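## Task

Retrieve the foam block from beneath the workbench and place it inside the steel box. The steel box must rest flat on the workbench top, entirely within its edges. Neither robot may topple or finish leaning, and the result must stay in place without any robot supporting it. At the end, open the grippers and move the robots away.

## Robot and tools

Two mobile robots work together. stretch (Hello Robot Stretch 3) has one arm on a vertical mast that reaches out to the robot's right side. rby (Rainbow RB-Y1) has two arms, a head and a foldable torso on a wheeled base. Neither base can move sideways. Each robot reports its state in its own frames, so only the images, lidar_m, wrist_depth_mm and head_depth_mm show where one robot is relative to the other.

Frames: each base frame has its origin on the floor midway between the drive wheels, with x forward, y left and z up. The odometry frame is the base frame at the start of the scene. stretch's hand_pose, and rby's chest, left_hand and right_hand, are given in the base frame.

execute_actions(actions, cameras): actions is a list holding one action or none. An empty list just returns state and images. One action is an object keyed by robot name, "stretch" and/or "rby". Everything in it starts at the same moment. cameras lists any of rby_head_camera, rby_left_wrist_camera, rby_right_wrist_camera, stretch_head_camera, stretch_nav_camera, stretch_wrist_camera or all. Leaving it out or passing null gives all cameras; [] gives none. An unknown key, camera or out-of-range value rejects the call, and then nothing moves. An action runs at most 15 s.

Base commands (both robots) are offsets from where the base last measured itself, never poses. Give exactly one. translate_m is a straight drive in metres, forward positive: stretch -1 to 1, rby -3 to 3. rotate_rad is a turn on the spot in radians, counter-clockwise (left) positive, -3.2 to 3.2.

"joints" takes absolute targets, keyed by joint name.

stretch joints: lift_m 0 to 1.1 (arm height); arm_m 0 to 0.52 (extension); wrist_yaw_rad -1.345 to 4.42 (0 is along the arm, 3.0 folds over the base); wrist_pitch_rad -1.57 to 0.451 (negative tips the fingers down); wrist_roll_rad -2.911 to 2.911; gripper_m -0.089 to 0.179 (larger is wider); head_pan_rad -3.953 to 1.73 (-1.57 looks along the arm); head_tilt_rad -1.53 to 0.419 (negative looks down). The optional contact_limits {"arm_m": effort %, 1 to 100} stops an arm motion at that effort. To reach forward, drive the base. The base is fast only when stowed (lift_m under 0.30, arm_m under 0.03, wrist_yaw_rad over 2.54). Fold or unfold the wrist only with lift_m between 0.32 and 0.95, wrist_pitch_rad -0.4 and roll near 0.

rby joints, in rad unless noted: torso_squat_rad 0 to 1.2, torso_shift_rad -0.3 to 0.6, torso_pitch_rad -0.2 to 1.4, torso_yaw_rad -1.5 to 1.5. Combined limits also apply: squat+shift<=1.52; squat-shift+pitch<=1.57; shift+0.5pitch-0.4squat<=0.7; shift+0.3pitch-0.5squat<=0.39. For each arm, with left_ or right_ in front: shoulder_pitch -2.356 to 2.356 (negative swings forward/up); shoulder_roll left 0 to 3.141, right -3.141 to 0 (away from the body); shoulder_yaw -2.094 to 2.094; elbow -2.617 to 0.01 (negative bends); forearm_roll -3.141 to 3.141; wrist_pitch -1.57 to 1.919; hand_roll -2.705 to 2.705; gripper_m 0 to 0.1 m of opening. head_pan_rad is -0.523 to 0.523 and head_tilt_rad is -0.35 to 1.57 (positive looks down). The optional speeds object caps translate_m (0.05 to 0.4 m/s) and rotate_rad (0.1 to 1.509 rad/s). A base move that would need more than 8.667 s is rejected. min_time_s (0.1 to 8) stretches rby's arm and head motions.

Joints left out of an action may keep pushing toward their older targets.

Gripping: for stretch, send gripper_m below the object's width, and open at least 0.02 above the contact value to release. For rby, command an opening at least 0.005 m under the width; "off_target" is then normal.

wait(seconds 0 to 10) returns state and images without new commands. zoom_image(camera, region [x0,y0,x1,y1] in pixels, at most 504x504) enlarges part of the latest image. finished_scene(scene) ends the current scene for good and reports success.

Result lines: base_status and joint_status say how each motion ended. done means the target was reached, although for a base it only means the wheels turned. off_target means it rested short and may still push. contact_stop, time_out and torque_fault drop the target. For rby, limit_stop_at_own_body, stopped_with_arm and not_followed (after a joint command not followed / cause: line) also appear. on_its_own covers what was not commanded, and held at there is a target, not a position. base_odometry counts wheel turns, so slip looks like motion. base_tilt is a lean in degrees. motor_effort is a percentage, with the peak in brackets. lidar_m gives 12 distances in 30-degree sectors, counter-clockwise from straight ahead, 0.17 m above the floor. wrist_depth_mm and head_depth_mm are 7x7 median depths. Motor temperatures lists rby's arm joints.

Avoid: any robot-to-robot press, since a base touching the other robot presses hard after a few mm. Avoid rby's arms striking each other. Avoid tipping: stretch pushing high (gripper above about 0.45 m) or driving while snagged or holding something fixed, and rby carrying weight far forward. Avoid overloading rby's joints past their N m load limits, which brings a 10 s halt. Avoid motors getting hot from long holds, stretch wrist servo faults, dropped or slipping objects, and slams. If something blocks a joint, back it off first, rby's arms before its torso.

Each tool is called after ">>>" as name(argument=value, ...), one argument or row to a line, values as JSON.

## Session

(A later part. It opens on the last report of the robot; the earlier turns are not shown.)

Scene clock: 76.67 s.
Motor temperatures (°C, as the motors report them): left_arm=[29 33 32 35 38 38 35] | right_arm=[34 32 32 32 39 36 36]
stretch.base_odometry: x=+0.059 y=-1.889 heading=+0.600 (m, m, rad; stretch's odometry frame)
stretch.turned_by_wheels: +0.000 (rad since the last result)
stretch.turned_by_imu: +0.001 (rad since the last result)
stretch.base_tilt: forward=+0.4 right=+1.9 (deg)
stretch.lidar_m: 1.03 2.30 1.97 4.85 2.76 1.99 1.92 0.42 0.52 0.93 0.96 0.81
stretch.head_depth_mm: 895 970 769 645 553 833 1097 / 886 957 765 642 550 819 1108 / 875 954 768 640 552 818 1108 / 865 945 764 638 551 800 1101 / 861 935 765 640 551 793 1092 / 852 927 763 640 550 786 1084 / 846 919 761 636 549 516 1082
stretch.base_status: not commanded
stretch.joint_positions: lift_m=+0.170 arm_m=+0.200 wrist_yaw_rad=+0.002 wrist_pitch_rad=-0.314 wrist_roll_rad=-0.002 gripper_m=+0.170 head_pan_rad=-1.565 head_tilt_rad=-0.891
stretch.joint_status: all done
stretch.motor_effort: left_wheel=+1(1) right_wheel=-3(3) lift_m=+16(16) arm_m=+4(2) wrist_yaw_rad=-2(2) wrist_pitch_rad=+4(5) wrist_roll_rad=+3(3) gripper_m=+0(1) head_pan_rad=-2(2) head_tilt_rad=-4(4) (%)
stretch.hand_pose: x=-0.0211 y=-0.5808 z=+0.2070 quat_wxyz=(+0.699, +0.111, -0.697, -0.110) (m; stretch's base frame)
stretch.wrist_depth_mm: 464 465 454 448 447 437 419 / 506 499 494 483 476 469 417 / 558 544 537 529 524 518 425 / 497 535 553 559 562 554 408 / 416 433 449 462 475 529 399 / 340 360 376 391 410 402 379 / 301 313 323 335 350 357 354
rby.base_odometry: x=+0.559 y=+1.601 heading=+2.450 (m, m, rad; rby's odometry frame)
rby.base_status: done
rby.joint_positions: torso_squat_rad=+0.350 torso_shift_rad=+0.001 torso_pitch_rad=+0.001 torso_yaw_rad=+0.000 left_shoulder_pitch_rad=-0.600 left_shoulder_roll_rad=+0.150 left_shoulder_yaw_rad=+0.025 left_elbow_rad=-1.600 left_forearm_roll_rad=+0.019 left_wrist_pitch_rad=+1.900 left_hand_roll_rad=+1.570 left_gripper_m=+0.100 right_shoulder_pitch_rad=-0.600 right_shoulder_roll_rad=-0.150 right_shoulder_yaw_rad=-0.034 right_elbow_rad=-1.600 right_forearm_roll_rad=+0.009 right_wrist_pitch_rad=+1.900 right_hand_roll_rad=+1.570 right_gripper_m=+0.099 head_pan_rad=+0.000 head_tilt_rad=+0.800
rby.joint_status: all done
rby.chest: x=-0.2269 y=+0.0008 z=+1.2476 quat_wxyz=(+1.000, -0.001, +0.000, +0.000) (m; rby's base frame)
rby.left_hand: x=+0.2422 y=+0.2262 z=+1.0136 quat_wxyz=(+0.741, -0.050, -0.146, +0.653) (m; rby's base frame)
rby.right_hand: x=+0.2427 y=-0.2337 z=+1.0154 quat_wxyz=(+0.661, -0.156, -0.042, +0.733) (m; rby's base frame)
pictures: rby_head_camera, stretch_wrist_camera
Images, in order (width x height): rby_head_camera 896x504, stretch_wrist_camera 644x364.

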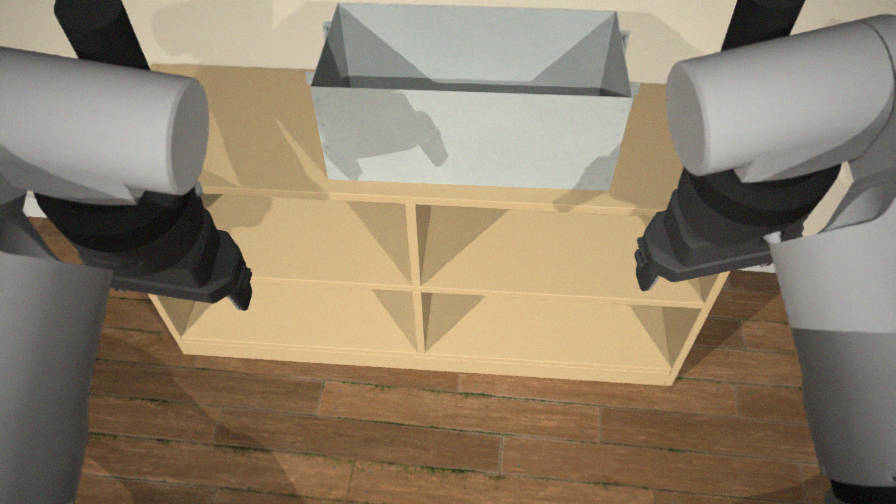

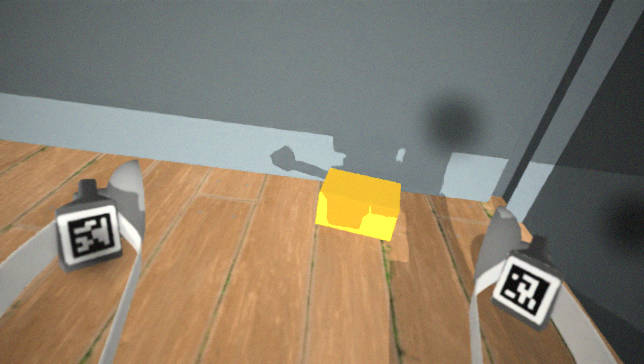

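>>> execute_actions(
  actions=[
    {"stretch":{"base":{"translate_m":-0.05},"joints":{"arm_m":0.36,"lift_m":0.08,"wrist_pitch_rad":-0.6}},"rby":{"base":{"translate_m":0.5},"joints":{"head_tilt_rad":1.1}}},
  ],
  cameras=["rby_head_camera","stretch_wrist_camera","rby_left_wrist_camera","rby_right_wrist_camera"],
)

Scene clock: 94.53 s.
Motor temperatures (°C, as the motors report them): left_arm=[29 33 32 35 38 38 35] | right_arm=[34 32 32 32 39 36 36]
stretch.base_odometry: x=+0.017 y=-1.917 heading=+0.600 (m, m, rad; stretch's odometry frame)
stretch.turned_by_wheels: +0.000 (rad since the last result)
stretch.turned_by_imu: +0.002 (rad since the last result)
stretch.base_tilt: forward=+0.4 right=+1.9 (deg)
stretch.lidar_m: 1.04 2.44 2.36 4.84 2.69 1.94 1.87 0.38 0.43 0.93 0.97 0.85
stretch.head_depth_mm: 893 1020 770 642 552 820 1103 / 884 953 767 643 551 816 1100 / 880 948 765 640 552 814 1106 / 871 943 764 638 552 800 1101 / 858 933 765 640 550 793 1093 / 854 924 763 638 549 785 1080 / 846 921 761 639 549 518 1077
stretch.base_status: done
stretch.joint_positions: lift_m=+0.080 arm_m=+0.360 wrist_yaw_rad=+0.001 wrist_pitch_rad=-0.611 wrist_roll_rad=-0.001 gripper_m=+0.170 head_pan_rad=-1.565 head_tilt_rad=-0.891
stretch.joint_status: all done
stretch.motor_effort: left_wheel=+1(2) right_wheel=-3(7) lift_m=+16(15) arm_m=+3(2) wrist_yaw_rad=-2(2) wrist_pitch_rad=+4(6) wrist_roll_rad=+3(3) gripper_m=+0(0) head_pan_rad=-2(2) head_tilt_rad=-5(4) (%)
stretch.hand_pose: x=-0.0213 y=-0.7007 z=+0.0524 quat_wxyz=(+0.675, +0.213, -0.673, -0.212) (m; stretch's base frame)
stretch.wrist_depth_mm: 343 343 340 321 321 319 318 / 301 310 324 248 269 351 347 / 257 267 276 268 284 312 320 / 227 236 241 249 257 268 277 / - 207 214 220 226 241 242 / 181 186 191 197 203 201 218 / 166 168 173 178 182 186 192
rby.base_odometry: x=+0.174 y=+1.920 heading=+2.449 (m, m, rad; rby's odometry frame)
rby.base_status: done
rby.joint_positions: torso_squat_rad=+0.350 torso_shift_rad=+0.001 torso_pitch_rad=+0.001 torso_yaw_rad=+0.000 left_shoulder_pitch_rad=-0.600 left_shoulder_roll_rad=+0.150 left_shoulder_yaw_rad=+0.025 left_elbow_rad=-1.600 left_forearm_roll_rad=+0.019 left_wrist_pitch_rad=+1.900 left_hand_roll_rad=+1.570 left_gripper_m=+0.100 right_shoulder_pitch_rad=-0.600 right_shoulder_roll_rad=-0.150 right_shoulder_yaw_rad=-0.034 right_elbow_rad=-1.600 right_forearm_roll_rad=+0.009 right_wrist_pitch_rad=+1.900 right_hand_roll_rad=+1.570 right_gripper_m=+0.099 head_pan_rad=+0.000 head_tilt_rad=+1.100
rby.joint_status: all done
rby.chest: x=-0.2269 y=+0.0008 z=+1.2476 quat_wxyz=(+1.000, -0.001, +0.000, +0.000) (m; rby's base frame)
rby.left_hand: x=+0.2422 y=+0.2262 z=+1.0135 quat_wxyz=(+0.741, -0.050, -0.146, +0.653) (m; rby's base frame)
rby.right_hand: x=+0.2427 y=-0.2337 z=+1.0154 quat_wxyz=(+0.661, -0.156, -0.042, +0.733) (m; rby's base frame)
pictures: rby_head_camera, rby_left_wrist_camera, rby_right_wrist_camera, stretch_wrist_camera
Images, in order (width x height): rby_head_camera 896x504, rby_left_wrist_camera 644x364, rby_right_wrist_camera 644x364, stretch_wrist_camera 644x364.

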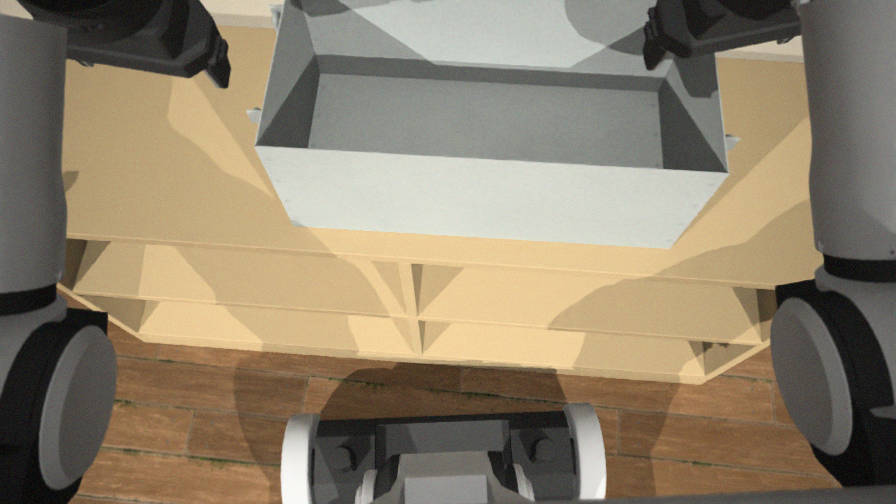

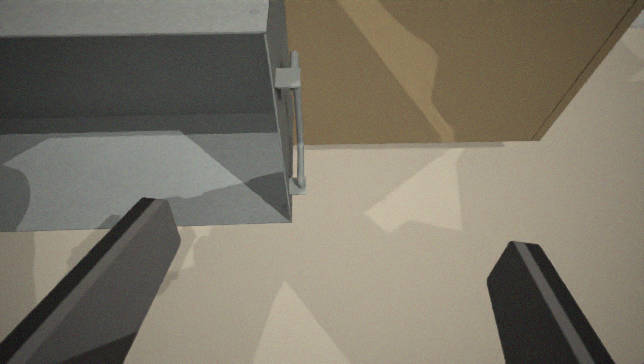

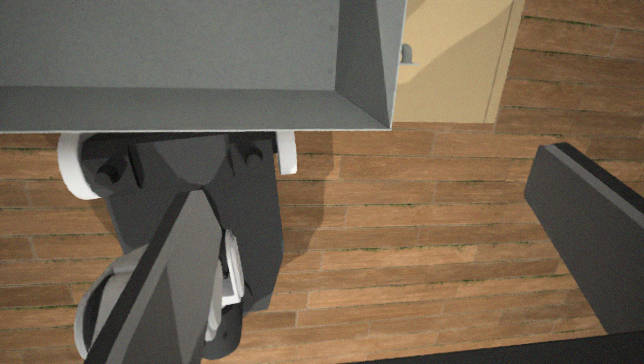

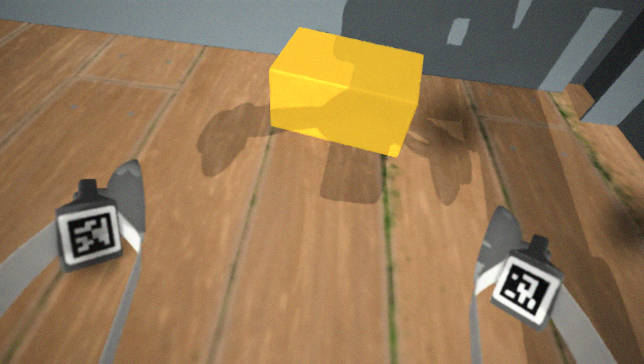

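>>> execute_actions(
  actions=[
    {"stretch":{"base":{"translate_m":-0.02},"joints":{"arm_m":0.49}},"rby":{"base":{"translate_m":0.05},"joints":{"torso_pitch_rad":0.3,"torso_yaw_rad":-0.08,"head_tilt_rad":0.8,"left_shoulder_roll_rad":0.2,"right_shoulder_roll_rad":-0.2}}},
  ],
  cameras=["rby_head_camera","stretch_wrist_camera","rby_left_wrist_camera","rby_right_wrist_camera"],
)

Scene clock: 106.73 s.
Motor temperatures (°C, as the motors report them): left_arm=[30 33 32 35 38 38 35] | right_arm=[34 32 32 32 39 36 36]
stretch.base_odometry: x=+0.001 y=-1.929 heading=+0.600 (m, m, rad; stretch's odometry frame)
stretch.turned_by_wheels: +0.000 (rad since the last result)
stretch.turned_by_imu: +0.001 (rad since the last result)
stretch.base_tilt: forward=+0.4 right=+2.0 (deg)
stretch.lidar_m: 1.04 2.46 2.41 4.85 2.67 1.91 1.85 0.36 0.42 0.93 0.97 0.88
stretch.head_depth_mm: 892 1038 767 643 553 816 1100 / 884 954 765 643 554 819 1105 / 874 948 767 642 550 817 1109 / 867 944 765 641 551 799 1105 / 860 934 761 641 550 798 1092 / 855 924 763 640 549 786 1078 / 848 919 763 636 547 519 1080
stretch.base_status: done
stretch.joint_positions: lift_m=+0.080 arm_m=+0.490 wrist_yaw_rad=+0.001 wrist_pitch_rad=-0.611 wrist_roll_rad=-0.001 gripper_m=+0.170 head_pan_rad=-1.565 head_tilt_rad=-0.891
stretch.joint_status: all done
stretch.motor_effort: left_wheel=+1(2) right_wheel=-2(9) lift_m=+16(16) arm_m=+4(3) wrist_yaw_rad=-2(2) wrist_pitch_rad=+4(4) wrist_roll_rad=+3(3) gripper_m=+1(0) head_pan_rad=-2(2) head_tilt_rad=-4(4) (%)
stretch.hand_pose: x=-0.0213 y=-0.8306 z=+0.0524 quat_wxyz=(+0.675, +0.213, -0.673, -0.212) (m; stretch's base frame)
stretch.wrist_depth_mm: 215 210 205 201 197 192 188 / 245 241 233 229 223 217 212 / 257 262 257 250 256 250 242 / 227 236 170 175 247 267 273 / - 205 159 156 218 238 241 / 181 186 188 176 197 201 216 / 165 169 173 177 182 186 193
rby.base_odometry: x=+0.136 y=+1.952 heading=+2.449 (m, m, rad; rby's odometry frame)
rby.base_status: done
rby.joint_positions: torso_squat_rad=+0.350 torso_shift_rad=+0.001 torso_pitch_rad=+0.300 torso_yaw_rad=-0.080 left_shoulder_pitch_rad=-0.600 left_shoulder_roll_rad=+0.200 left_shoulder_yaw_rad=+0.025 left_elbow_rad=-1.600 left_forearm_roll_rad=+0.019 left_wrist_pitch_rad=+1.900 left_hand_roll_rad=+1.570 left_gripper_m=+0.100 right_shoulder_pitch_rad=-0.600 right_shoulder_roll_rad=-0.200 right_shoulder_yaw_rad=-0.034 right_elbow_rad=-1.600 right_forearm_roll_rad=+0.009 right_wrist_pitch_rad=+1.900 right_hand_roll_rad=+1.570 right_gripper_m=+0.099 head_pan_rad=+0.000 head_tilt_rad=+0.800
rby.joint_status: all done
rby.chest: x=-0.1358 y=+0.0008 z=+1.2338 quat_wxyz=(+0.988, -0.007, +0.149, -0.039) (m; rby's base frame)
rby.left_hand: x=+0.2652 y=+0.2132 z=+0.8708 quat_wxyz=(+0.774, +0.052, -0.048, +0.629) (m; rby's base frame)
rby.right_hand: x=+0.2273 y=-0.2958 z=+0.8849 quat_wxyz=(+0.691, -0.069, +0.083, +0.715) (m; rby's base frame)
pictures: rby_head_camera, rby_left_wrist_camera, rby_right_wrist_camera, stretch_wrist_camera
Images, in order (width x height): rby_head_camera 896x504, rby_left_wrist_camera 644x364, rby_right_wrist_camera 644x364, stretch_wrist_camera 644x364.

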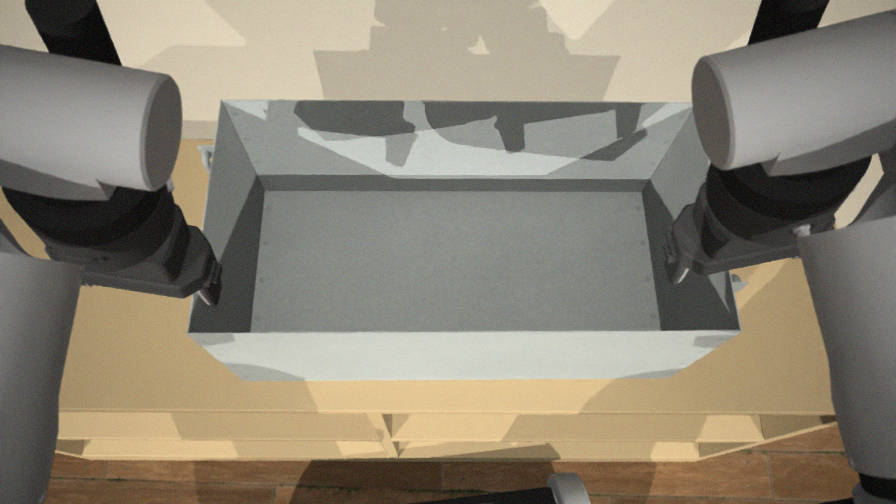

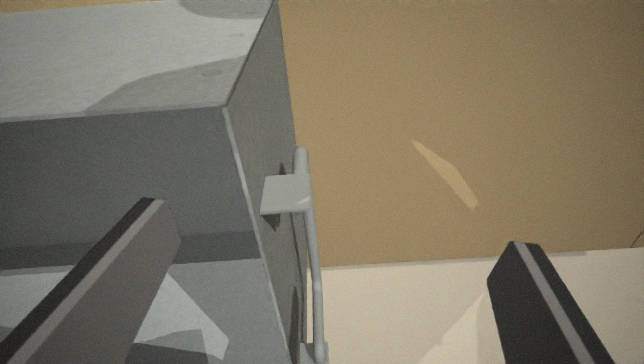

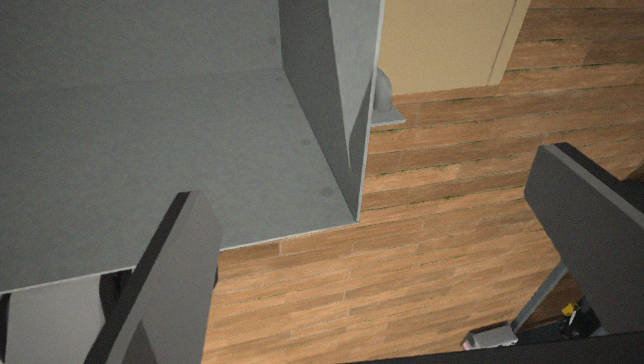

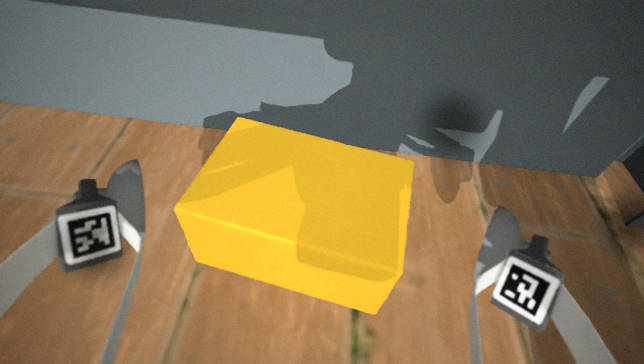

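>>> execute_actions(
  actions=[
    {"stretch":{"joints":{"gripper_m":0.05}},"rby":{"joints":{"torso_shift_rad":0.13,"left_shoulder_roll_rad":0.16}}},
  ],
  cameras=[],
)

>>> execute_actions(
  actions=[
    {"stretch":{"joints":{"lift_m":0.17,"wrist_pitch_rad":-0.3,"arm_m":0}},"rby":{"joints":{"torso_squat_rad":0.5}}},
  ],
  cameras=["rby_head_camera","stretch_wrist_camera","rby_left_wrist_camera","rby_right_wrist_camera"],
)

Scene clock: 113.80 s.
Motor temperatures (°C, as the motors report them): left_arm=[30 33 32 35 38 38 35] | right_arm=[34 32 32 33 39 36 36]
stretch.base_odometry: x=+0.001 y=-1.929 heading=+0.601 (m, m, rad; stretch's odometry frame)
stretch.turned_by_wheels: +0.000 (rad since the last result)
stretch.turned_by_imu: +0.001 (rad since the last result)
stretch.base_tilt: forward=+0.4 right=+1.9 (deg)
stretch.lidar_m: 1.04 2.46 2.41 4.85 2.66 1.91 1.85 0.36 0.42 0.93 0.97 0.87
stretch.head_depth_mm: 895 1037 766 643 552 816 1108 / 886 955 767 640 552 818 1100 / 876 953 766 643 551 816 1107 / 872 947 760 639 551 801 1096 / 864 932 763 642 551 795 1089 / 853 927 762 640 549 783 1076 / 842 917 763 636 549 519 1084
stretch.base_status: not commanded
stretch.joint_positions: lift_m=+0.080 arm_m=+0.490 wrist_yaw_rad=+0.005 wrist_pitch_rad=-0.611 wrist_roll_rad=+0.003 gripper_m=+0.051 head_pan_rad=-1.565 head_tilt_rad=-0.891
stretch.joint_status: all done
stretch.motor_effort: left_wheel=+2(2) right_wheel=-6(6) lift_m=+16(16) arm_m=+3(3) wrist_yaw_rad=-7(7) wrist_pitch_rad=+3(4) wrist_roll_rad=+1(3) gripper_m=-26(100) head_pan_rad=-2(2) head_tilt_rad=-4(3) (%)
stretch.hand_pose: x=-0.0205 y=-0.8307 z=+0.0524 quat_wxyz=(+0.674, +0.214, -0.674, -0.211) (m; stretch's base frame)
stretch.wrist_depth_mm: 216 211 205 202 196 192 188 / 247 241 235 229 223 217 211 / 259 262 258 248 256 249 242 / 228 236 171 175 184 267 273 / 201 - 165 156 158 236 240 / - 186 190 182 168 211 213 / 164 169 174 177 182 185 191
rby.base_odometry: x=+0.136 y=+1.952 heading=+2.449 (m, m, rad; rby's odometry frame)
rby.base_status: not commanded
rby.joint_positions: torso_squat_rad=+0.350 torso_shift_rad=+0.130 torso_pitch_rad=+0.300 torso_yaw_rad=-0.080 left_shoulder_pitch_rad=-0.600 left_shoulder_roll_rad=+0.160 left_shoulder_yaw_rad=+0.025 left_elbow_rad=-1.600 left_forearm_roll_rad=+0.019 left_wrist_pitch_rad=+1.900 left_hand_roll_rad=+1.570 left_gripper_m=+0.100 right_shoulder_pitch_rad=-0.600 right_shoulder_roll_rad=-0.200 right_shoulder_yaw_rad=-0.034 right_elbow_rad=-1.600 right_forearm_roll_rad=+0.009 right_wrist_pitch_rad=+1.900 right_hand_roll_rad=+1.570 right_gripper_m=+0.099 head_pan_rad=+0.000 head_tilt_rad=+0.800
rby.joint_status: all done
rby.chest: x=-0.0513 y=+0.0008 z=+1.2282 quat_wxyz=(+0.988, -0.007, +0.149, -0.040) (m; rby's base frame)
rby.left_hand: x=+0.3450 y=+0.1932 z=+0.8621 quat_wxyz=(+0.779, +0.041, -0.032, +0.625) (m; rby's base frame)
rby.right_hand: x=+0.3117 y=-0.2958 z=+0.8793 quat_wxyz=(+0.691, -0.069, +0.083, +0.715) (m; rby's base frame)
pictures: none
No camera images: the call's "cameras" was empty. Leave "cameras" out to get every camera's image.

Scene clock: 118.57 s.
Motor temperatures (°C, as the motors report them): left_arm=[30 33 32 35 38 38 35] | right_arm=[34 32 32 33 39 36 36]
stretch.base_odometry: x=+0.001 y=-1.929 heading=+0.600 (m, m, rad; stretch's odometry frame)
stretch.turned_by_wheels: +0.000 (rad since the last result)
stretch.turned_by_imu: +0.001 (rad since the last result)
stretch.base_tilt: forward=+0.4 right=+1.9 (deg)
stretch.lidar_m: 1.04 2.46 2.42 4.84 2.66 1.91 1.85 0.36 0.42 0.93 0.96 0.87
stretch.head_depth_mm: 895 1042 767 641 555 815 1108 / 883 951 767 642 552 824 1098 / 878 953 767 641 552 816 1111 / 871 945 763 642 551 802 1098 / 864 936 763 640 551 798 1089 / 854 927 765 639 550 786 1078 / 848 920 762 638 549 519 1080
stretch.base_status: not commanded
stretch.joint_positions: lift_m=+0.170 arm_m=+0.003 wrist_yaw_rad=-0.002 wrist_pitch_rad=-0.322 wrist_roll_rad=+0.003 gripper_m=+0.050 head_pan_rad=-1.565 head_tilt_rad=-0.891
stretch.joint_status: all done
joint sent to its limit — the command would take stretch.arm_m past its lower limit, so that joint was sent only as far as its limit.
stretch.motor_effort: left_wheel=+1(2) right_wheel=-3(6) lift_m=+30(33) arm_m=-4(3) wrist_yaw_rad=+2(7) wrist_pitch_rad=+7(19) wrist_roll_rad=+1(1) gripper_m=-1(27) head_pan_rad=-2(1) head_tilt_rad=-4(3) (%)
stretch.hand_pose: x=-0.0219 y=-0.3830 z=+0.2044 quat_wxyz=(+0.697, +0.113, -0.699, -0.114) (m; stretch's base frame)
stretch.wrist_depth_mm: 656 656 637 632 627 546 354 / 709 699 698 682 673 518 345 / 616 654 711 680 722 505 341 / 491 519 570 579 625 492 329 / 402 422 - 463 497 463 322 / 350 356 370 385 386 407 315 / 306 310 322 329 343 360 311
rby.base_odometry: x=+0.136 y=+1.952 heading=+2.449 (m, m, rad; rby's odometry frame)
rby.base_status: not commanded
rby.joint_positions: torso_squat_rad=+0.500 torso_shift_rad=+0.130 torso_pitch_rad=+0.300 torso_yaw_rad=-0.080 left_shoulder_pitch_rad=-0.600 left_shoulder_roll_rad=+0.160 left_shoulder_yaw_rad=+0.025 left_elbow_rad=-1.600 left_forearm_roll_rad=+0.019 left_wrist_pitch_rad=+1.900 left_hand_roll_rad=+1.570 left_gripper_m=+0.100 right_shoulder_pitch_rad=-0.600 right_shoulder_roll_rad=-0.200 right_shoulder_yaw_rad=-0.034 right_elbow_rad=-1.600 right_forearm_roll_rad=+0.009 right_wrist_pitch_rad=+1.900 right_hand_roll_rad=+1.570 right_gripper_m=+0.099 head_pan_rad=+0.000 head_tilt_rad=+0.800
rby.joint_status: all done
rby.chest: x=-0.0570 y=+0.0008 z=+1.1853 quat_wxyz=(+0.988, -0.007, +0.149, -0.040) (m; rby's base frame)
rby.left_hand: x=+0.3393 y=+0.1932 z=+0.8193 quat_wxyz=(+0.779, +0.041, -0.032, +0.625) (m; rby's base frame)
rby.right_hand: x=+0.3061 y=-0.2959 z=+0.8365 quat_wxyz=(+0.691, -0.069, +0.083, +0.715) (m; rby's base frame)
pictures: rby_head_camera, rby_left_wrist_camera, rby_right_wrist_camera, stretch_wrist_camera
Images, in order (width x height): rby_head_camera 896x504, rby_left_wrist_camera 644x364, rby_right_wrist_camera 644x364, stretch_wrist_camera 644x364.

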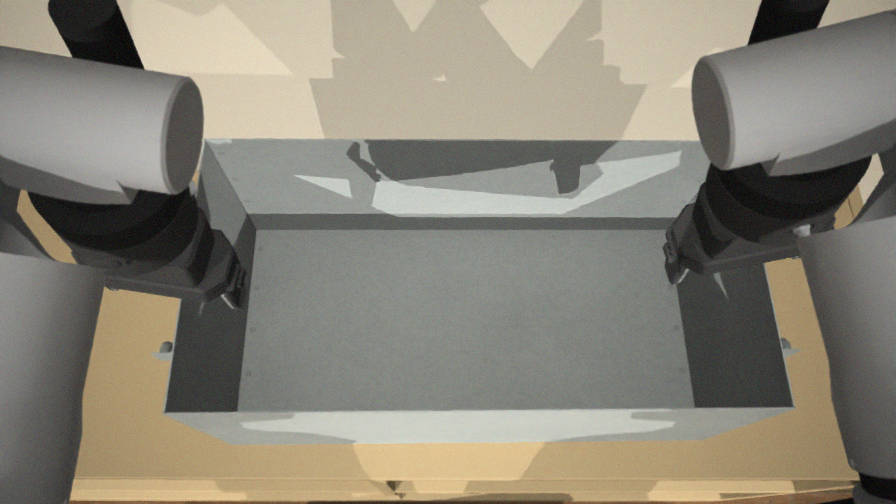

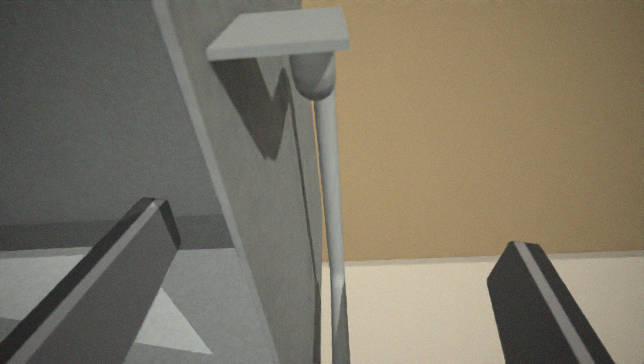

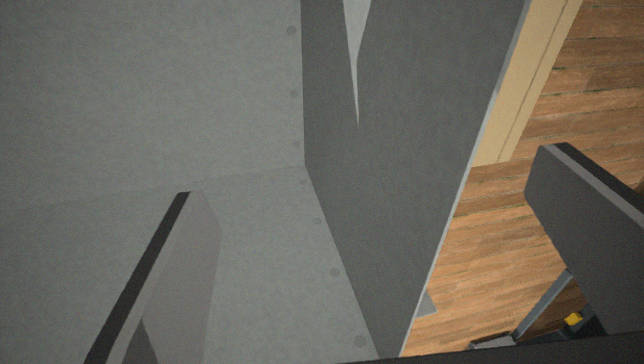

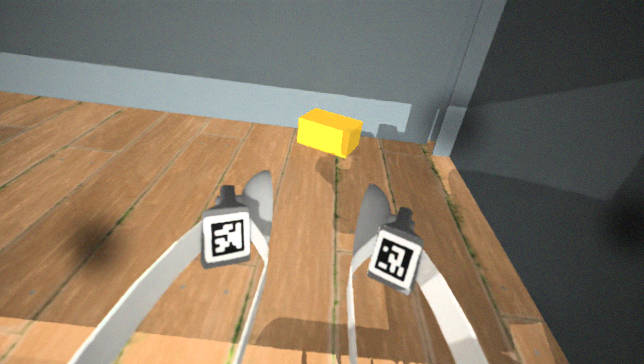

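>>> execute_actions(
  actions=[
    {"stretch":{"joints":{"gripper_m":0.17,"arm_m":0.4}},"rby":{"joints":{"torso_squat_rad":0.6,"right_shoulder_roll_rad":-0.23}}},
  ],
  cameras=[],
)

>>> execute_actions(
  actions=[
    {"stretch":{"joints":{"lift_m":0.02,"wrist_pitch_rad":-0.4}},"rby":{"joints":{"left_gripper_m":0,"right_gripper_m":0}}},
  ],
  cameras=[],
)

>>> execute_actions(
  actions=[
    {"stretch":{"joints":{"arm_m":0.51}},"rby":{"joints":{"torso_squat_rad":0.2}}},
  ],
  cameras=["rby_head_camera","stretch_wrist_camera"],
)

Scene clock: 130.50 s.
Motor temperatures (°C, as the motors report them): left_arm=[30 33 32 35 38 38 35] | right_arm=[34 32 32 33 39 36 36]
stretch.base_odometry: x=+0.001 y=-1.929 heading=+0.600 (m, m, rad; stretch's odometry frame)
stretch.turned_by_wheels: +0.000 (rad since the last result)
stretch.turned_by_imu: +0.002 (rad since the last result)
stretch.base_tilt: forward=+0.4 right=+1.9 (deg)
stretch.lidar_m: 1.04 2.46 2.40 4.85 2.67 1.91 1.85 0.36 0.42 0.93 0.97 0.87
stretch.head_depth_mm: 893 1038 768 642 552 817 1105 / 884 948 770 642 552 820 1104 / 874 951 765 643 552 816 1105 / 869 949 764 640 550 802 1100 / 859 933 765 641 551 800 1096 / 854 931 763 639 549 787 1087 / 843 920 762 638 550 517 1081
stretch.base_status: not commanded
stretch.joint_positions: lift_m=+0.170 arm_m=+0.400 wrist_yaw_rad=-0.001 wrist_pitch_rad=-0.321 wrist_roll_rad=+0.003 gripper_m=+0.170 head_pan_rad=-1.565 head_tilt_rad=-0.891
stretch.joint_status: all done
stretch.motor_effort: left_wheel=+0(1) right_wheel=-3(3) lift_m=+30(30) arm_m=+4(4) wrist_yaw_rad=+2(2) wrist_pitch_rad=+7(7) wrist_roll_rad=+1(1) gripper_m=+0(93) head_pan_rad=-2(2) head_tilt_rad=-4(4) (%)
stretch.hand_pose: x=-0.0219 y=-0.7801 z=+0.2045 quat_wxyz=(+0.697, +0.113, -0.699, -0.114) (m; stretch's base frame)
stretch.wrist_depth_mm: 273 271 269 265 261 259 254 / 300 296 291 287 283 279 281 / 330 324 317 313 311 306 303 / 359 351 354 347 342 336 320 / 397 396 391 374 381 375 303 / 338 357 354 318 396 395 299 / 300 306 318 315 342 350 285
rby.base_odometry: x=+0.136 y=+1.952 heading=+2.449 (m, m, rad; rby's odometry frame)
rby.base_status: not commanded
rby.joint_positions: torso_squat_rad=+0.600 torso_shift_rad=+0.128 torso_pitch_rad=+0.296 torso_yaw_rad=-0.080 left_shoulder_pitch_rad=-0.607 left_shoulder_roll_rad=+0.162 left_shoulder_yaw_rad=+0.025 left_elbow_rad=-1.606 left_forearm_roll_rad=+0.019 left_wrist_pitch_rad=+1.901 left_hand_roll_rad=+1.570 left_gripper_m=+0.100 right_shoulder_pitch_rad=-0.600 right_shoulder_roll_rad=-0.230 right_shoulder_yaw_rad=-0.034 right_elbow_rad=-1.600 right_forearm_roll_rad=+0.009 right_wrist_pitch_rad=+1.900 right_hand_roll_rad=+1.570 right_gripper_m=+0.099 head_pan_rad=+0.000 head_tilt_rad=+0.800
rby.joint_status: all done
rby.chest: x=-0.0637 y=+0.0005 z=+1.1493 quat_wxyz=(+0.988, -0.006, +0.147, -0.039) (m; rby's base frame)
rby.left_hand: x=+0.3375 y=+0.1928 z=+0.7886 quat_wxyz=(+0.779, +0.036, -0.038, +0.625) (m; rby's base frame)
rby.right_hand: x=+0.3017 y=-0.3109 z=+0.8054 quat_wxyz=(+0.693, -0.081, +0.090, +0.711) (m; rby's base frame)
pictures: none
No camera images: the call's "cameras" was empty. Leave "cameras" out to get every camera's image.

Scene clock: 132.70 s.
Motor temperatures (°C, as the motors report them): left_arm=[30 33 32 35 38 38 35] | right_arm=[34 32 32 33 39 36 36]
stretch.base_odometry: x=+0.001 y=-1.929 heading=+0.600 (m, m, rad; stretch's odometry frame)
stretch.turned_by_wheels: +0.000 (rad since the last result)
stretch.turned_by_imu: +0.001 (rad since the last result)
stretch.base_tilt: forward=+0.4 right=+1.9 (deg)
stretch.lidar_m: 1.04 2.46 2.41 4.84 2.66 1.91 1.85 0.36 0.42 0.93 0.96 0.87
stretch.head_depth_mm: 891 1042 766 643 554 816 1106 / 886 954 769 641 553 823 1097 / 878 955 764 643 551 814 1110 / 868 945 762 641 551 800 1100 / 860 934 763 641 551 802 1093 / 855 928 763 639 549 784 1088 / 845 915 759 637 550 516 1084
stretch.base_status: not commanded
stretch.joint_positions: lift_m=+0.020 arm_m=+0.400 wrist_yaw_rad=-0.001 wrist_pitch_rad=-0.413 wrist_roll_rad=+0.003 gripper_m=+0.170 head_pan_rad=-1.565 head_tilt_rad=-0.891
stretch.joint_status: all done
stretch.motor_effort: left_wheel=+1(1) right_wheel=-3(2) lift_m=+16(24) arm_m=+4(3) wrist_yaw_rad=+2(2) wrist_pitch_rad=+4(8) wrist_roll_rad=+1(1) gripper_m=-1(1) head_pan_rad=-3(3) head_tilt_rad=-4(4) (%)
stretch.hand_pose: x=-0.0219 y=-0.7696 z=+0.0342 quat_wxyz=(+0.691, +0.144, -0.693, -0.146) (m; stretch's base frame)
stretch.wrist_depth_mm: 279 277 274 268 264 262 258 / 303 307 297 251 286 287 291 / 257 269 271 223 239 312 316 / 213 224 230 232 244 268 277 / - 188 194 202 209 226 228 / 156 161 166 173 178 178 195 / 139 142 146 151 156 160 167
rby.base_odometry: x=+0.136 y=+1.952 heading=+2.449 (m, m, rad; rby's odometry frame)
rby.base_status: not commanded
rby.joint_positions: torso_squat_rad=+0.600 torso_shift_rad=+0.129 torso_pitch_rad=+0.297 torso_yaw_rad=-0.080 left_shoulder_pitch_rad=-0.607 left_shoulder_roll_rad=+0.160 left_shoulder_yaw_rad=+0.025 left_elbow_rad=-1.605 left_forearm_roll_rad=+0.020 left_wrist_pitch_rad=+1.900 left_hand_roll_rad=+1.570 left_gripper_m=+0.010 right_shoulder_pitch_rad=-0.601 right_shoulder_roll_rad=-0.233 right_shoulder_yaw_rad=-0.035 right_elbow_rad=-1.601 right_forearm_roll_rad=+0.010 right_wrist_pitch_rad=+1.900 right_hand_roll_rad=+1.570 right_gripper_m=+0.012 head_pan_rad=+0.000 head_tilt_rad=+0.800
rby.joint_status: left_gripper_m off_target (ended at +0.010, target +0.000); right_gripper_m off_target (ended at +0.012, target +0.000)
rby.chest: x=-0.0634 y=+0.0004 z=+1.1493 quat_wxyz=(+0.988, -0.006, +0.148, -0.040) (m; rby's base frame)
rby.left_hand: x=+0.3374 y=+0.1911 z=+0.7879 quat_wxyz=(+0.779, +0.035, -0.037, +0.625) (m; rby's base frame)
rby.right_hand: x=+0.3022 y=-0.3129 z=+0.8062 quat_wxyz=(+0.694, -0.082, +0.091, +0.710) (m; rby's base frame)
pictures: none
No camera images: the call's "cameras" was empty. Leave "cameras" out to get every camera's image.

Scene clock: 134.80 s.
Motor temperatures (°C, as the motors report them): left_arm=[30 33 32 35 38 38 35] | right_arm=[34 32 32 33 39 36 36]
stretch.base_odometry: x=+0.001 y=-1.929 heading=+0.600 (m, m, rad; stretch's odometry frame)
stretch.turned_by_wheels: +0.000 (rad since the last result)
stretch.turned_by_imu: +0.001 (rad since the last result)
stretch.base_tilt: forward=+0.4 right=+1.8 (deg)
stretch.lidar_m: 1.04 2.46 2.42 4.85 2.67 1.92 1.85 0.36 0.41 0.93 0.97 0.87
stretch.head_depth_mm: 892 1041 768 641 552 818 1105 / 884 951 766 641 553 822 1099 / 876 950 767 641 550 812 1106 / 863 943 763 639 552 800 1102 / 861 939 763 639 550 798 1092 / 850 928 761 640 549 785 1077 / 845 918 762 637 549 517 1083
stretch.base_status: not commanded
stretch.joint_positions: lift_m=+0.020 arm_m=+0.510 wrist_yaw_rad=-0.001 wrist_pitch_rad=-0.413 wrist_roll_rad=+0.003 gripper_m=+0.170 head_pan_rad=-1.565 head_tilt_rad=-0.891
stretch.joint_status: all done
stretch.motor_effort: left_wheel=+0(1) right_wheel=-2(2) lift_m=+16(16) arm_m=+4(7) wrist_yaw_rad=+2(2) wrist_pitch_rad=+4(4) wrist_roll_rad=+1(1) gripper_m=+0(0) head_pan_rad=-2(2) head_tilt_rad=-4(5) (%)
stretch.hand_pose: x=-0.0219 y=-0.8796 z=+0.0342 quat_wxyz=(+0.691, +0.144, -0.693, -0.146) (m; stretch's base frame)
stretch.wrist_depth_mm: 173 172 170 166 164 161 159 / 192 189 187 183 180 177 174 / 214 212 202 194 199 197 192 / 212 224 146 151 158 218 215 / - 187 150 129 131 225 230 / 156 161 163 138 118 177 194 / 139 142 146 148 140 160 167
rby.base_odometry: x=+0.136 y=+1.952 heading=+2.449 (m, m, rad; rby's odometry frame)
rby.base_status: not commanded
rby.joint_positions: torso_squat_rad=+0.200 torso_shift_rad=+0.131 torso_pitch_rad=+0.302 torso_yaw_rad=-0.080 left_shoulder_pitch_rad=-0.598 left_shoulder_roll_rad=+0.160 left_shoulder_yaw_rad=+0.025 left_elbow_rad=-1.599 left_forearm_roll_rad=+0.020 left_wrist_pitch_rad=+1.900 left_hand_roll_rad=+1.570 left_gripper_m=+0.010 right_shoulder_pitch_rad=-0.598 right_shoulder_roll_rad=-0.229 right_shoulder_yaw_rad=-0.034 right_elbow_rad=-1.599 right_forearm_roll_rad=+0.009 right_wrist_pitch_rad=+1.900 right_hand_roll_rad=+1.570 right_gripper_m=+0.012 head_pan_rad=+0.000 head_tilt_rad=+0.800
rby.joint_status: all done
rby.chest: x=-0.0467 y=+0.0006 z=+1.2562 quat_wxyz=(+0.988, -0.006, +0.150, -0.040) (m; rby's base frame)
rby.left_hand: x=+0.3479 y=+0.1933 z=+0.8884 quat_wxyz=(+0.778, +0.042, -0.030, +0.626) (m; rby's base frame)
rby.right_hand: x=+0.3155 y=-0.3112 z=+0.9093 quat_wxyz=(+0.693, -0.077, +0.093, +0.710) (m; rby's base frame)
pictures: rby_head_camera, stretch_wrist_camera
Images, in order (width x height): rby_head_camera 896x504, stretch_wrist_camera 644x364.

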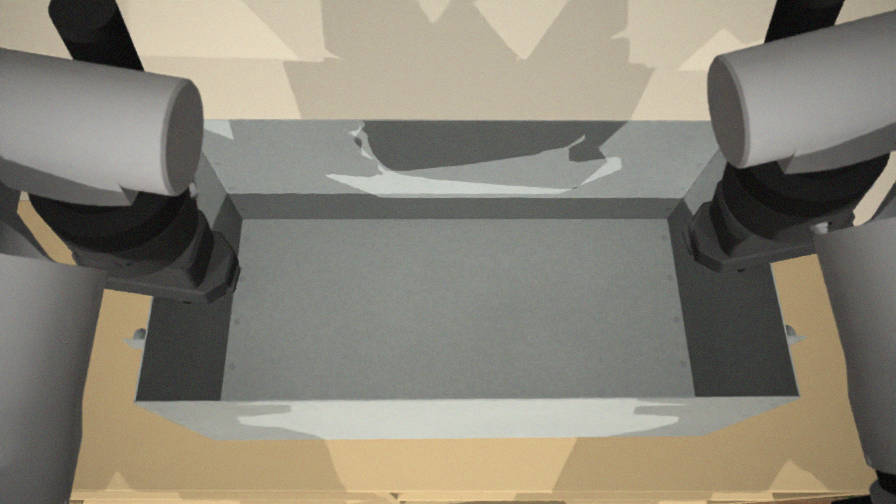

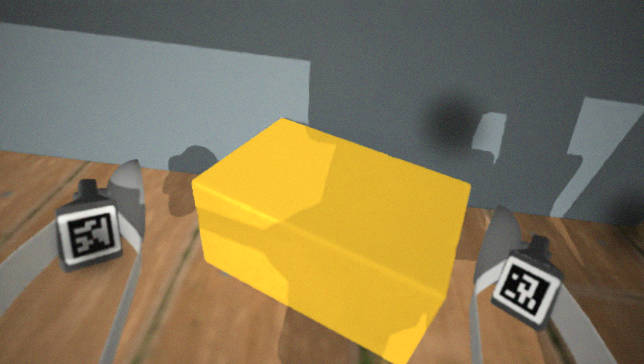

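>>> execute_actions(
  actions=[
    {"stretch":{"joints":{"gripper_m":0.03}},"rby":{"base":{"translate_m":-1.5},"joints":{"torso_yaw_rad":0}}},
  ],
  cameras=[],
)

>>> execute_actions(
  actions=[
    {"stretch":{"joints":{"lift_m":0.15}},"rby":{"base":{"rotate_rad":-1.62},"joints":{"head_tilt_rad":0.2}}},
  ],
  cameras=[],
)

>>> execute_actions(
  actions=[
    {"stretch":{"joints":{"arm_m":0.005}}},
  ],
  cameras=["rby_head_camera","stretch_wrist_camera"],
)

Scene clock: 149.93 s.
Motor temperatures (°C, as the motors report them): left_arm=[30 33 32 35 38 38 35] | right_arm=[34 32 32 33 39 36 36]
stretch.base_odometry: x=+0.001 y=-1.929 heading=+0.600 (m, m, rad; stretch's odometry frame)
stretch.turned_by_wheels: +0.000 (rad since the last result)
stretch.turned_by_imu: +0.002 (rad since the last result)
stretch.base_tilt: forward=+0.5 right=+1.9 (deg)
stretch.lidar_m: 1.04 2.79 1.52 1.52 2.66 1.91 1.85 0.36 0.42 0.93 0.97 0.87
stretch.head_depth_mm: 894 1039 767 642 553 819 1103 / 888 954 767 642 552 823 1101 / 875 950 764 642 551 815 1109 / 869 941 763 642 551 801 1102 / 860 935 767 641 551 799 1092 / 854 928 761 639 549 787 1083 / 847 912 763 638 551 518 1081
stretch.base_status: not commanded
stretch.joint_positions: lift_m=+0.020 arm_m=+0.510 wrist_yaw_rad=-0.002 wrist_pitch_rad=-0.416 wrist_roll_rad=+0.003 gripper_m=+0.050 head_pan_rad=-1.565 head_tilt_rad=-0.891
stretch.joint_status: gripper_m off_target (ended at +0.050, target +0.030)
stretch.on_its_own: gripper_m is held at +0.049, not at your +0.030, by its stall guard, which is still easing
stretch.motor_effort: left_wheel=+0(1) right_wheel=-1(3) lift_m=+16(16) arm_m=+3(4) wrist_yaw_rad=+3(3) wrist_pitch_rad=+5(5) wrist_roll_rad=+1(1) gripper_m=-29(100) head_pan_rad=-2(3) head_tilt_rad=-4(4) (%)
stretch.hand_pose: x=-0.0221 y=-0.8792 z=+0.0335 quat_wxyz=(+0.691, +0.145, -0.693, -0.147) (m; stretch's base frame)
stretch.wrist_depth_mm: 173 171 169 166 164 162 159 / 193 190 186 183 180 177 174 / 214 211 199 187 199 197 193 / 209 222 143 148 156 219 216 / 180 - 150 127 130 222 227 / - 159 162 138 118 189 191 / 138 140 145 147 149 158 165
rby.base_odometry: x=+1.290 y=+0.994 heading=+2.449 (m, m, rad; rby's odometry frame)
rby.base_status: done
rby.joint_positions: torso_squat_rad=+0.200 torso_shift_rad=+0.131 torso_pitch_rad=+0.302 torso_yaw_rad=+0.000 left_shoulder_pitch_rad=-0.598 left_shoulder_roll_rad=+0.160 left_shoulder_yaw_rad=+0.025 left_elbow_rad=-1.599 left_forearm_roll_rad=+0.020 left_wrist_pitch_rad=+1.900 left_hand_roll_rad=+1.570 left_gripper_m=+0.010 right_shoulder_pitch_rad=-0.598 right_shoulder_roll_rad=-0.229 right_shoulder_yaw_rad=-0.034 right_elbow_rad=-1.599 right_forearm_roll_rad=+0.009 right_wrist_pitch_rad=+1.900 right_hand_roll_rad=+1.570 right_gripper_m=+0.012 head_pan_rad=+0.000 head_tilt_rad=+0.800
rby.joint_status: all done
rby.chest: x=-0.0468 y=+0.0008 z=+1.2562 quat_wxyz=(+0.989, -0.001, +0.150, +0.000) (m; rby's base frame)
rby.left_hand: x=+0.3314 y=+0.2318 z=+0.8933 quat_wxyz=(+0.753, +0.053, -0.036, +0.655) (m; rby's base frame)
rby.right_hand: x=+0.3377 y=-0.2741 z=+0.9022 quat_wxyz=(+0.666, -0.072, +0.082, +0.738) (m; rby's base frame)
pictures: none
No camera images: the call's "cameras" was empty. Leave "cameras" out to get every camera's image.

Scene clock: 153.87 s.
Motor temperatures (°C, as the motors report them): left_arm=[30 33 32 35 38 38 35] | right_arm=[34 32 32 33 40 36 36]
stretch.base_odometry: x=+0.001 y=-1.929 heading=+0.600 (m, m, rad; stretch's odometry frame)
stretch.turned_by_wheels: +0.000 (rad since the last result)
stretch.turned_by_imu: +0.001 (rad since the last result)
stretch.base_tilt: forward=+0.4 right=+1.9 (deg)
stretch.lidar_m: 1.04 2.78 1.70 1.69 2.67 1.90 1.86 0.36 0.42 0.82 0.97 0.87
stretch.head_depth_mm: 892 1036 767 640 553 812 1111 / 884 951 768 643 550 820 1097 / 870 947 767 641 552 814 1114 / 872 946 762 640 550 800 1095 / 860 939 764 638 551 795 1094 / 851 925 761 640 550 785 1077 / 846 921 760 639 548 518 1077
stretch.base_status: not commanded
stretch.joint_positions: lift_m=+0.150 arm_m=+0.510 wrist_yaw_rad=-0.002 wrist_pitch_rad=-0.420 wrist_roll_rad=+0.003 gripper_m=+0.067 head_pan_rad=-1.565 head_tilt_rad=-0.891
stretch.joint_status: all done
stretch.on_its_own: gripper_m is held at +0.066, not at your +0.030, by its stall guard, which is still easing
stretch.motor_effort: left_wheel=+0(0) right_wheel=-2(2) lift_m=+30(32) arm_m=+3(3) wrist_yaw_rad=+3(3) wrist_pitch_rad=+6(6) wrist_roll_rad=+1(1) gripper_m=-24(30) head_pan_rad=-2(3) head_tilt_rad=-4(3) (%)
stretch.hand_pose: x=-0.0221 y=-0.8787 z=+0.1618 quat_wxyz=(+0.691, +0.147, -0.692, -0.149) (m; stretch's base frame)
stretch.wrist_depth_mm: 173 171 169 167 164 161 159 / 193 191 187 184 180 178 176 / 215 213 201 188 200 195 193 / 244 236 144 148 157 220 217 / 281 - 150 128 130 247 246 / 288 298 297 137 118 285 287 / 256 263 272 271 278 298 287
rby.base_odometry: x=+1.290 y=+0.994 heading=+0.829 (m, m, rad; rby's odometry frame)
rby.base_status: done
rby.joint_positions: torso_squat_rad=+0.200 torso_shift_rad=+0.131 torso_pitch_rad=+0.302 torso_yaw_rad=+0.000 left_shoulder_pitch_rad=-0.598 left_shoulder_roll_rad=+0.160 left_shoulder_yaw_rad=+0.025 left_elbow_rad=-1.599 left_forearm_roll_rad=+0.020 left_wrist_pitch_rad=+1.900 left_hand_roll_rad=+1.570 left_gripper_m=+0.010 right_shoulder_pitch_rad=-0.598 right_shoulder_roll_rad=-0.229 right_shoulder_yaw_rad=-0.034 right_elbow_rad=-1.599 right_forearm_roll_rad=+0.009 right_wrist_pitch_rad=+1.900 right_hand_roll_rad=+1.570 right_gripper_m=+0.012 head_pan_rad=+0.000 head_tilt_rad=+0.200
rby.joint_status: all done
rby.chest: x=-0.0468 y=+0.0008 z=+1.2562 quat_wxyz=(+0.989, -0.001, +0.150, +0.000) (m; rby's base frame)
rby.left_hand: x=+0.3315 y=+0.2318 z=+0.8933 quat_wxyz=(+0.753, +0.053, -0.036, +0.655) (m; rby's base frame)
rby.right_hand: x=+0.3377 y=-0.2741 z=+0.9022 quat_wxyz=(+0.666, -0.072, +0.082, +0.738) (m; rby's base frame)
pictures: none
No camera images: the call's "cameras" was empty. Leave "cameras" out to get every camera's image.

Scene clock: 158.77 s.
Motor temperatures (°C, as the motors report them): left_arm=[30 33 32 35 38 38 35] | right_arm=[34 32 32 33 40 36 36]
stretch.base_odometry: x=+0.001 y=-1.929 heading=+0.600 (m, m, rad; stretch's odometry frame)
stretch.turned_by_wheels: +0.000 (rad since the last result)
stretch.turned_by_imu: +0.001 (rad since the last result)
stretch.base_tilt: forward=+0.4 right=+1.8 (deg)
stretch.lidar_m: 1.04 2.77 1.70 1.70 2.67 1.92 1.85 0.36 0.42 0.32 0.96 0.87
stretch.head_depth_mm: 896 1040 767 645 553 816 1099 / 884 955 766 644 552 821 1106 / 874 949 766 641 553 815 1113 / 870 948 766 641 552 801 - / 861 935 767 640 551 801 1092 / 853 926 765 638 552 787 1083 / 843 920 763 636 548 519 1087
stretch.base_status: not commanded
stretch.joint_positions: lift_m=+0.150 arm_m=+0.005 wrist_yaw_rad=-0.002 wrist_pitch_rad=-0.420 wrist_roll_rad=+0.003 gripper_m=+0.070 head_pan_rad=-1.565 head_tilt_rad=-0.891
stretch.joint_status: all done
stretch.on_its_own: gripper_m is held at +0.069, not at your +0.030, by its stall guard, which is not easing now
stretch.motor_effort: left_wheel=+0(0) right_wheel=-2(2) lift_m=+30(30) arm_m=-3(5) wrist_yaw_rad=+2(3) wrist_pitch_rad=+6(6) wrist_roll_rad=+1(1) gripper_m=-23(24) head_pan_rad=-1(3) head_tilt_rad=-4(4) (%)
stretch.hand_pose: x=-0.0219 y=-0.3745 z=+0.1617 quat_wxyz=(+0.691, +0.147, -0.692, -0.149) (m; stretch's base frame)
stretch.wrist_depth_mm: 671 655 650 640 636 543 351 / 593 646 689 691 706 529 345 / 480 502 515 190 600 509 338 / 398 422 144 149 157 463 329 / 338 - 150 128 129 412 321 / 290 300 302 137 117 357 316 / 257 265 274 274 280 300 299
rby.base_odometry: x=+1.290 y=+0.994 heading=+0.829 (m, m, rad; rby's odometry frame)
rby.base_status: not commanded
rby.joint_positions: torso_squat_rad=+0.200 torso_shift_rad=+0.131 torso_pitch_rad=+0.302 torso_yaw_rad=+0.000 left_shoulder_pitch_rad=-0.598 left_shoulder_roll_rad=+0.160 left_shoulder_yaw_rad=+0.025 left_elbow_rad=-1.599 left_forearm_roll_rad=+0.020 left_wrist_pitch_rad=+1.900 left_hand_roll_rad=+1.570 left_gripper_m=+0.010 right_shoulder_pitch_rad=-0.598 right_shoulder_roll_rad=-0.229 right_shoulder_yaw_rad=-0.034 right_elbow_rad=-1.599 right_forearm_roll_rad=+0.009 right_wrist_pitch_rad=+1.900 right_hand_roll_rad=+1.570 right_gripper_m=+0.012 head_pan_rad=+0.000 head_tilt_rad=+0.200
rby.joint_status: not commanded
rby.chest: x=-0.0468 y=+0.0008 z=+1.2562 quat_wxyz=(+0.989, -0.001, +0.150, +0.000) (m; rby's base frame)
rby.left_hand: x=+0.3315 y=+0.2318 z=+0.8933 quat_wxyz=(+0.753, +0.053, -0.036, +0.655) (m; rby's base frame)
rby.right_hand: x=+0.3377 y=-0.2741 z=+0.9022 quat_wxyz=(+0.666, -0.072, +0.082, +0.738) (m; rby's base frame)
pictures: rby_head_camera, stretch_wrist_camera
Images, in order (width x height): rby_head_camera 896x504, stretch_wrist_camera 644x364.

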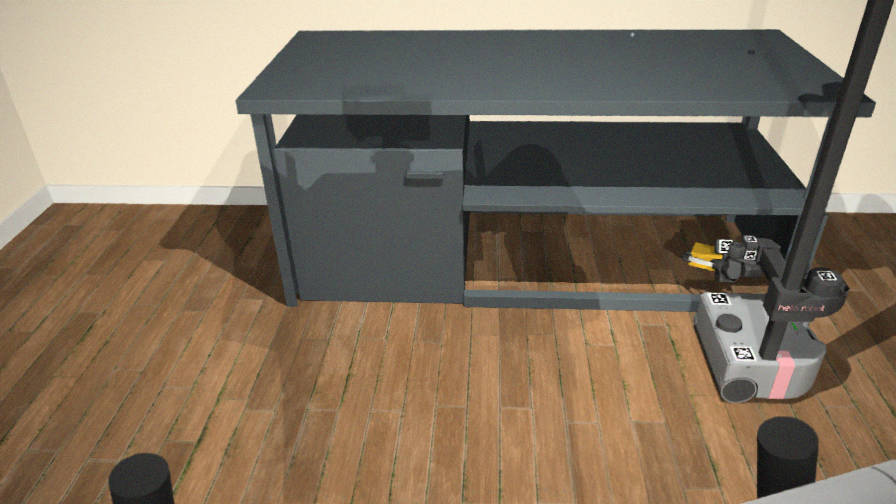

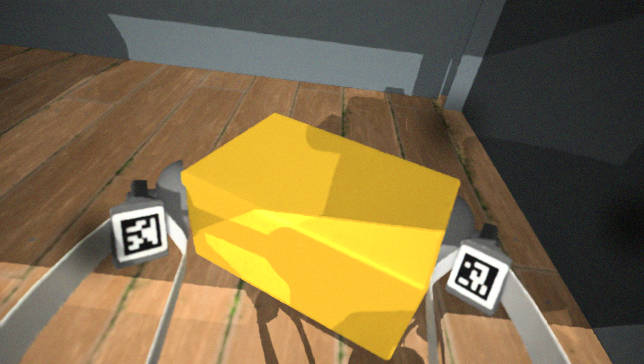

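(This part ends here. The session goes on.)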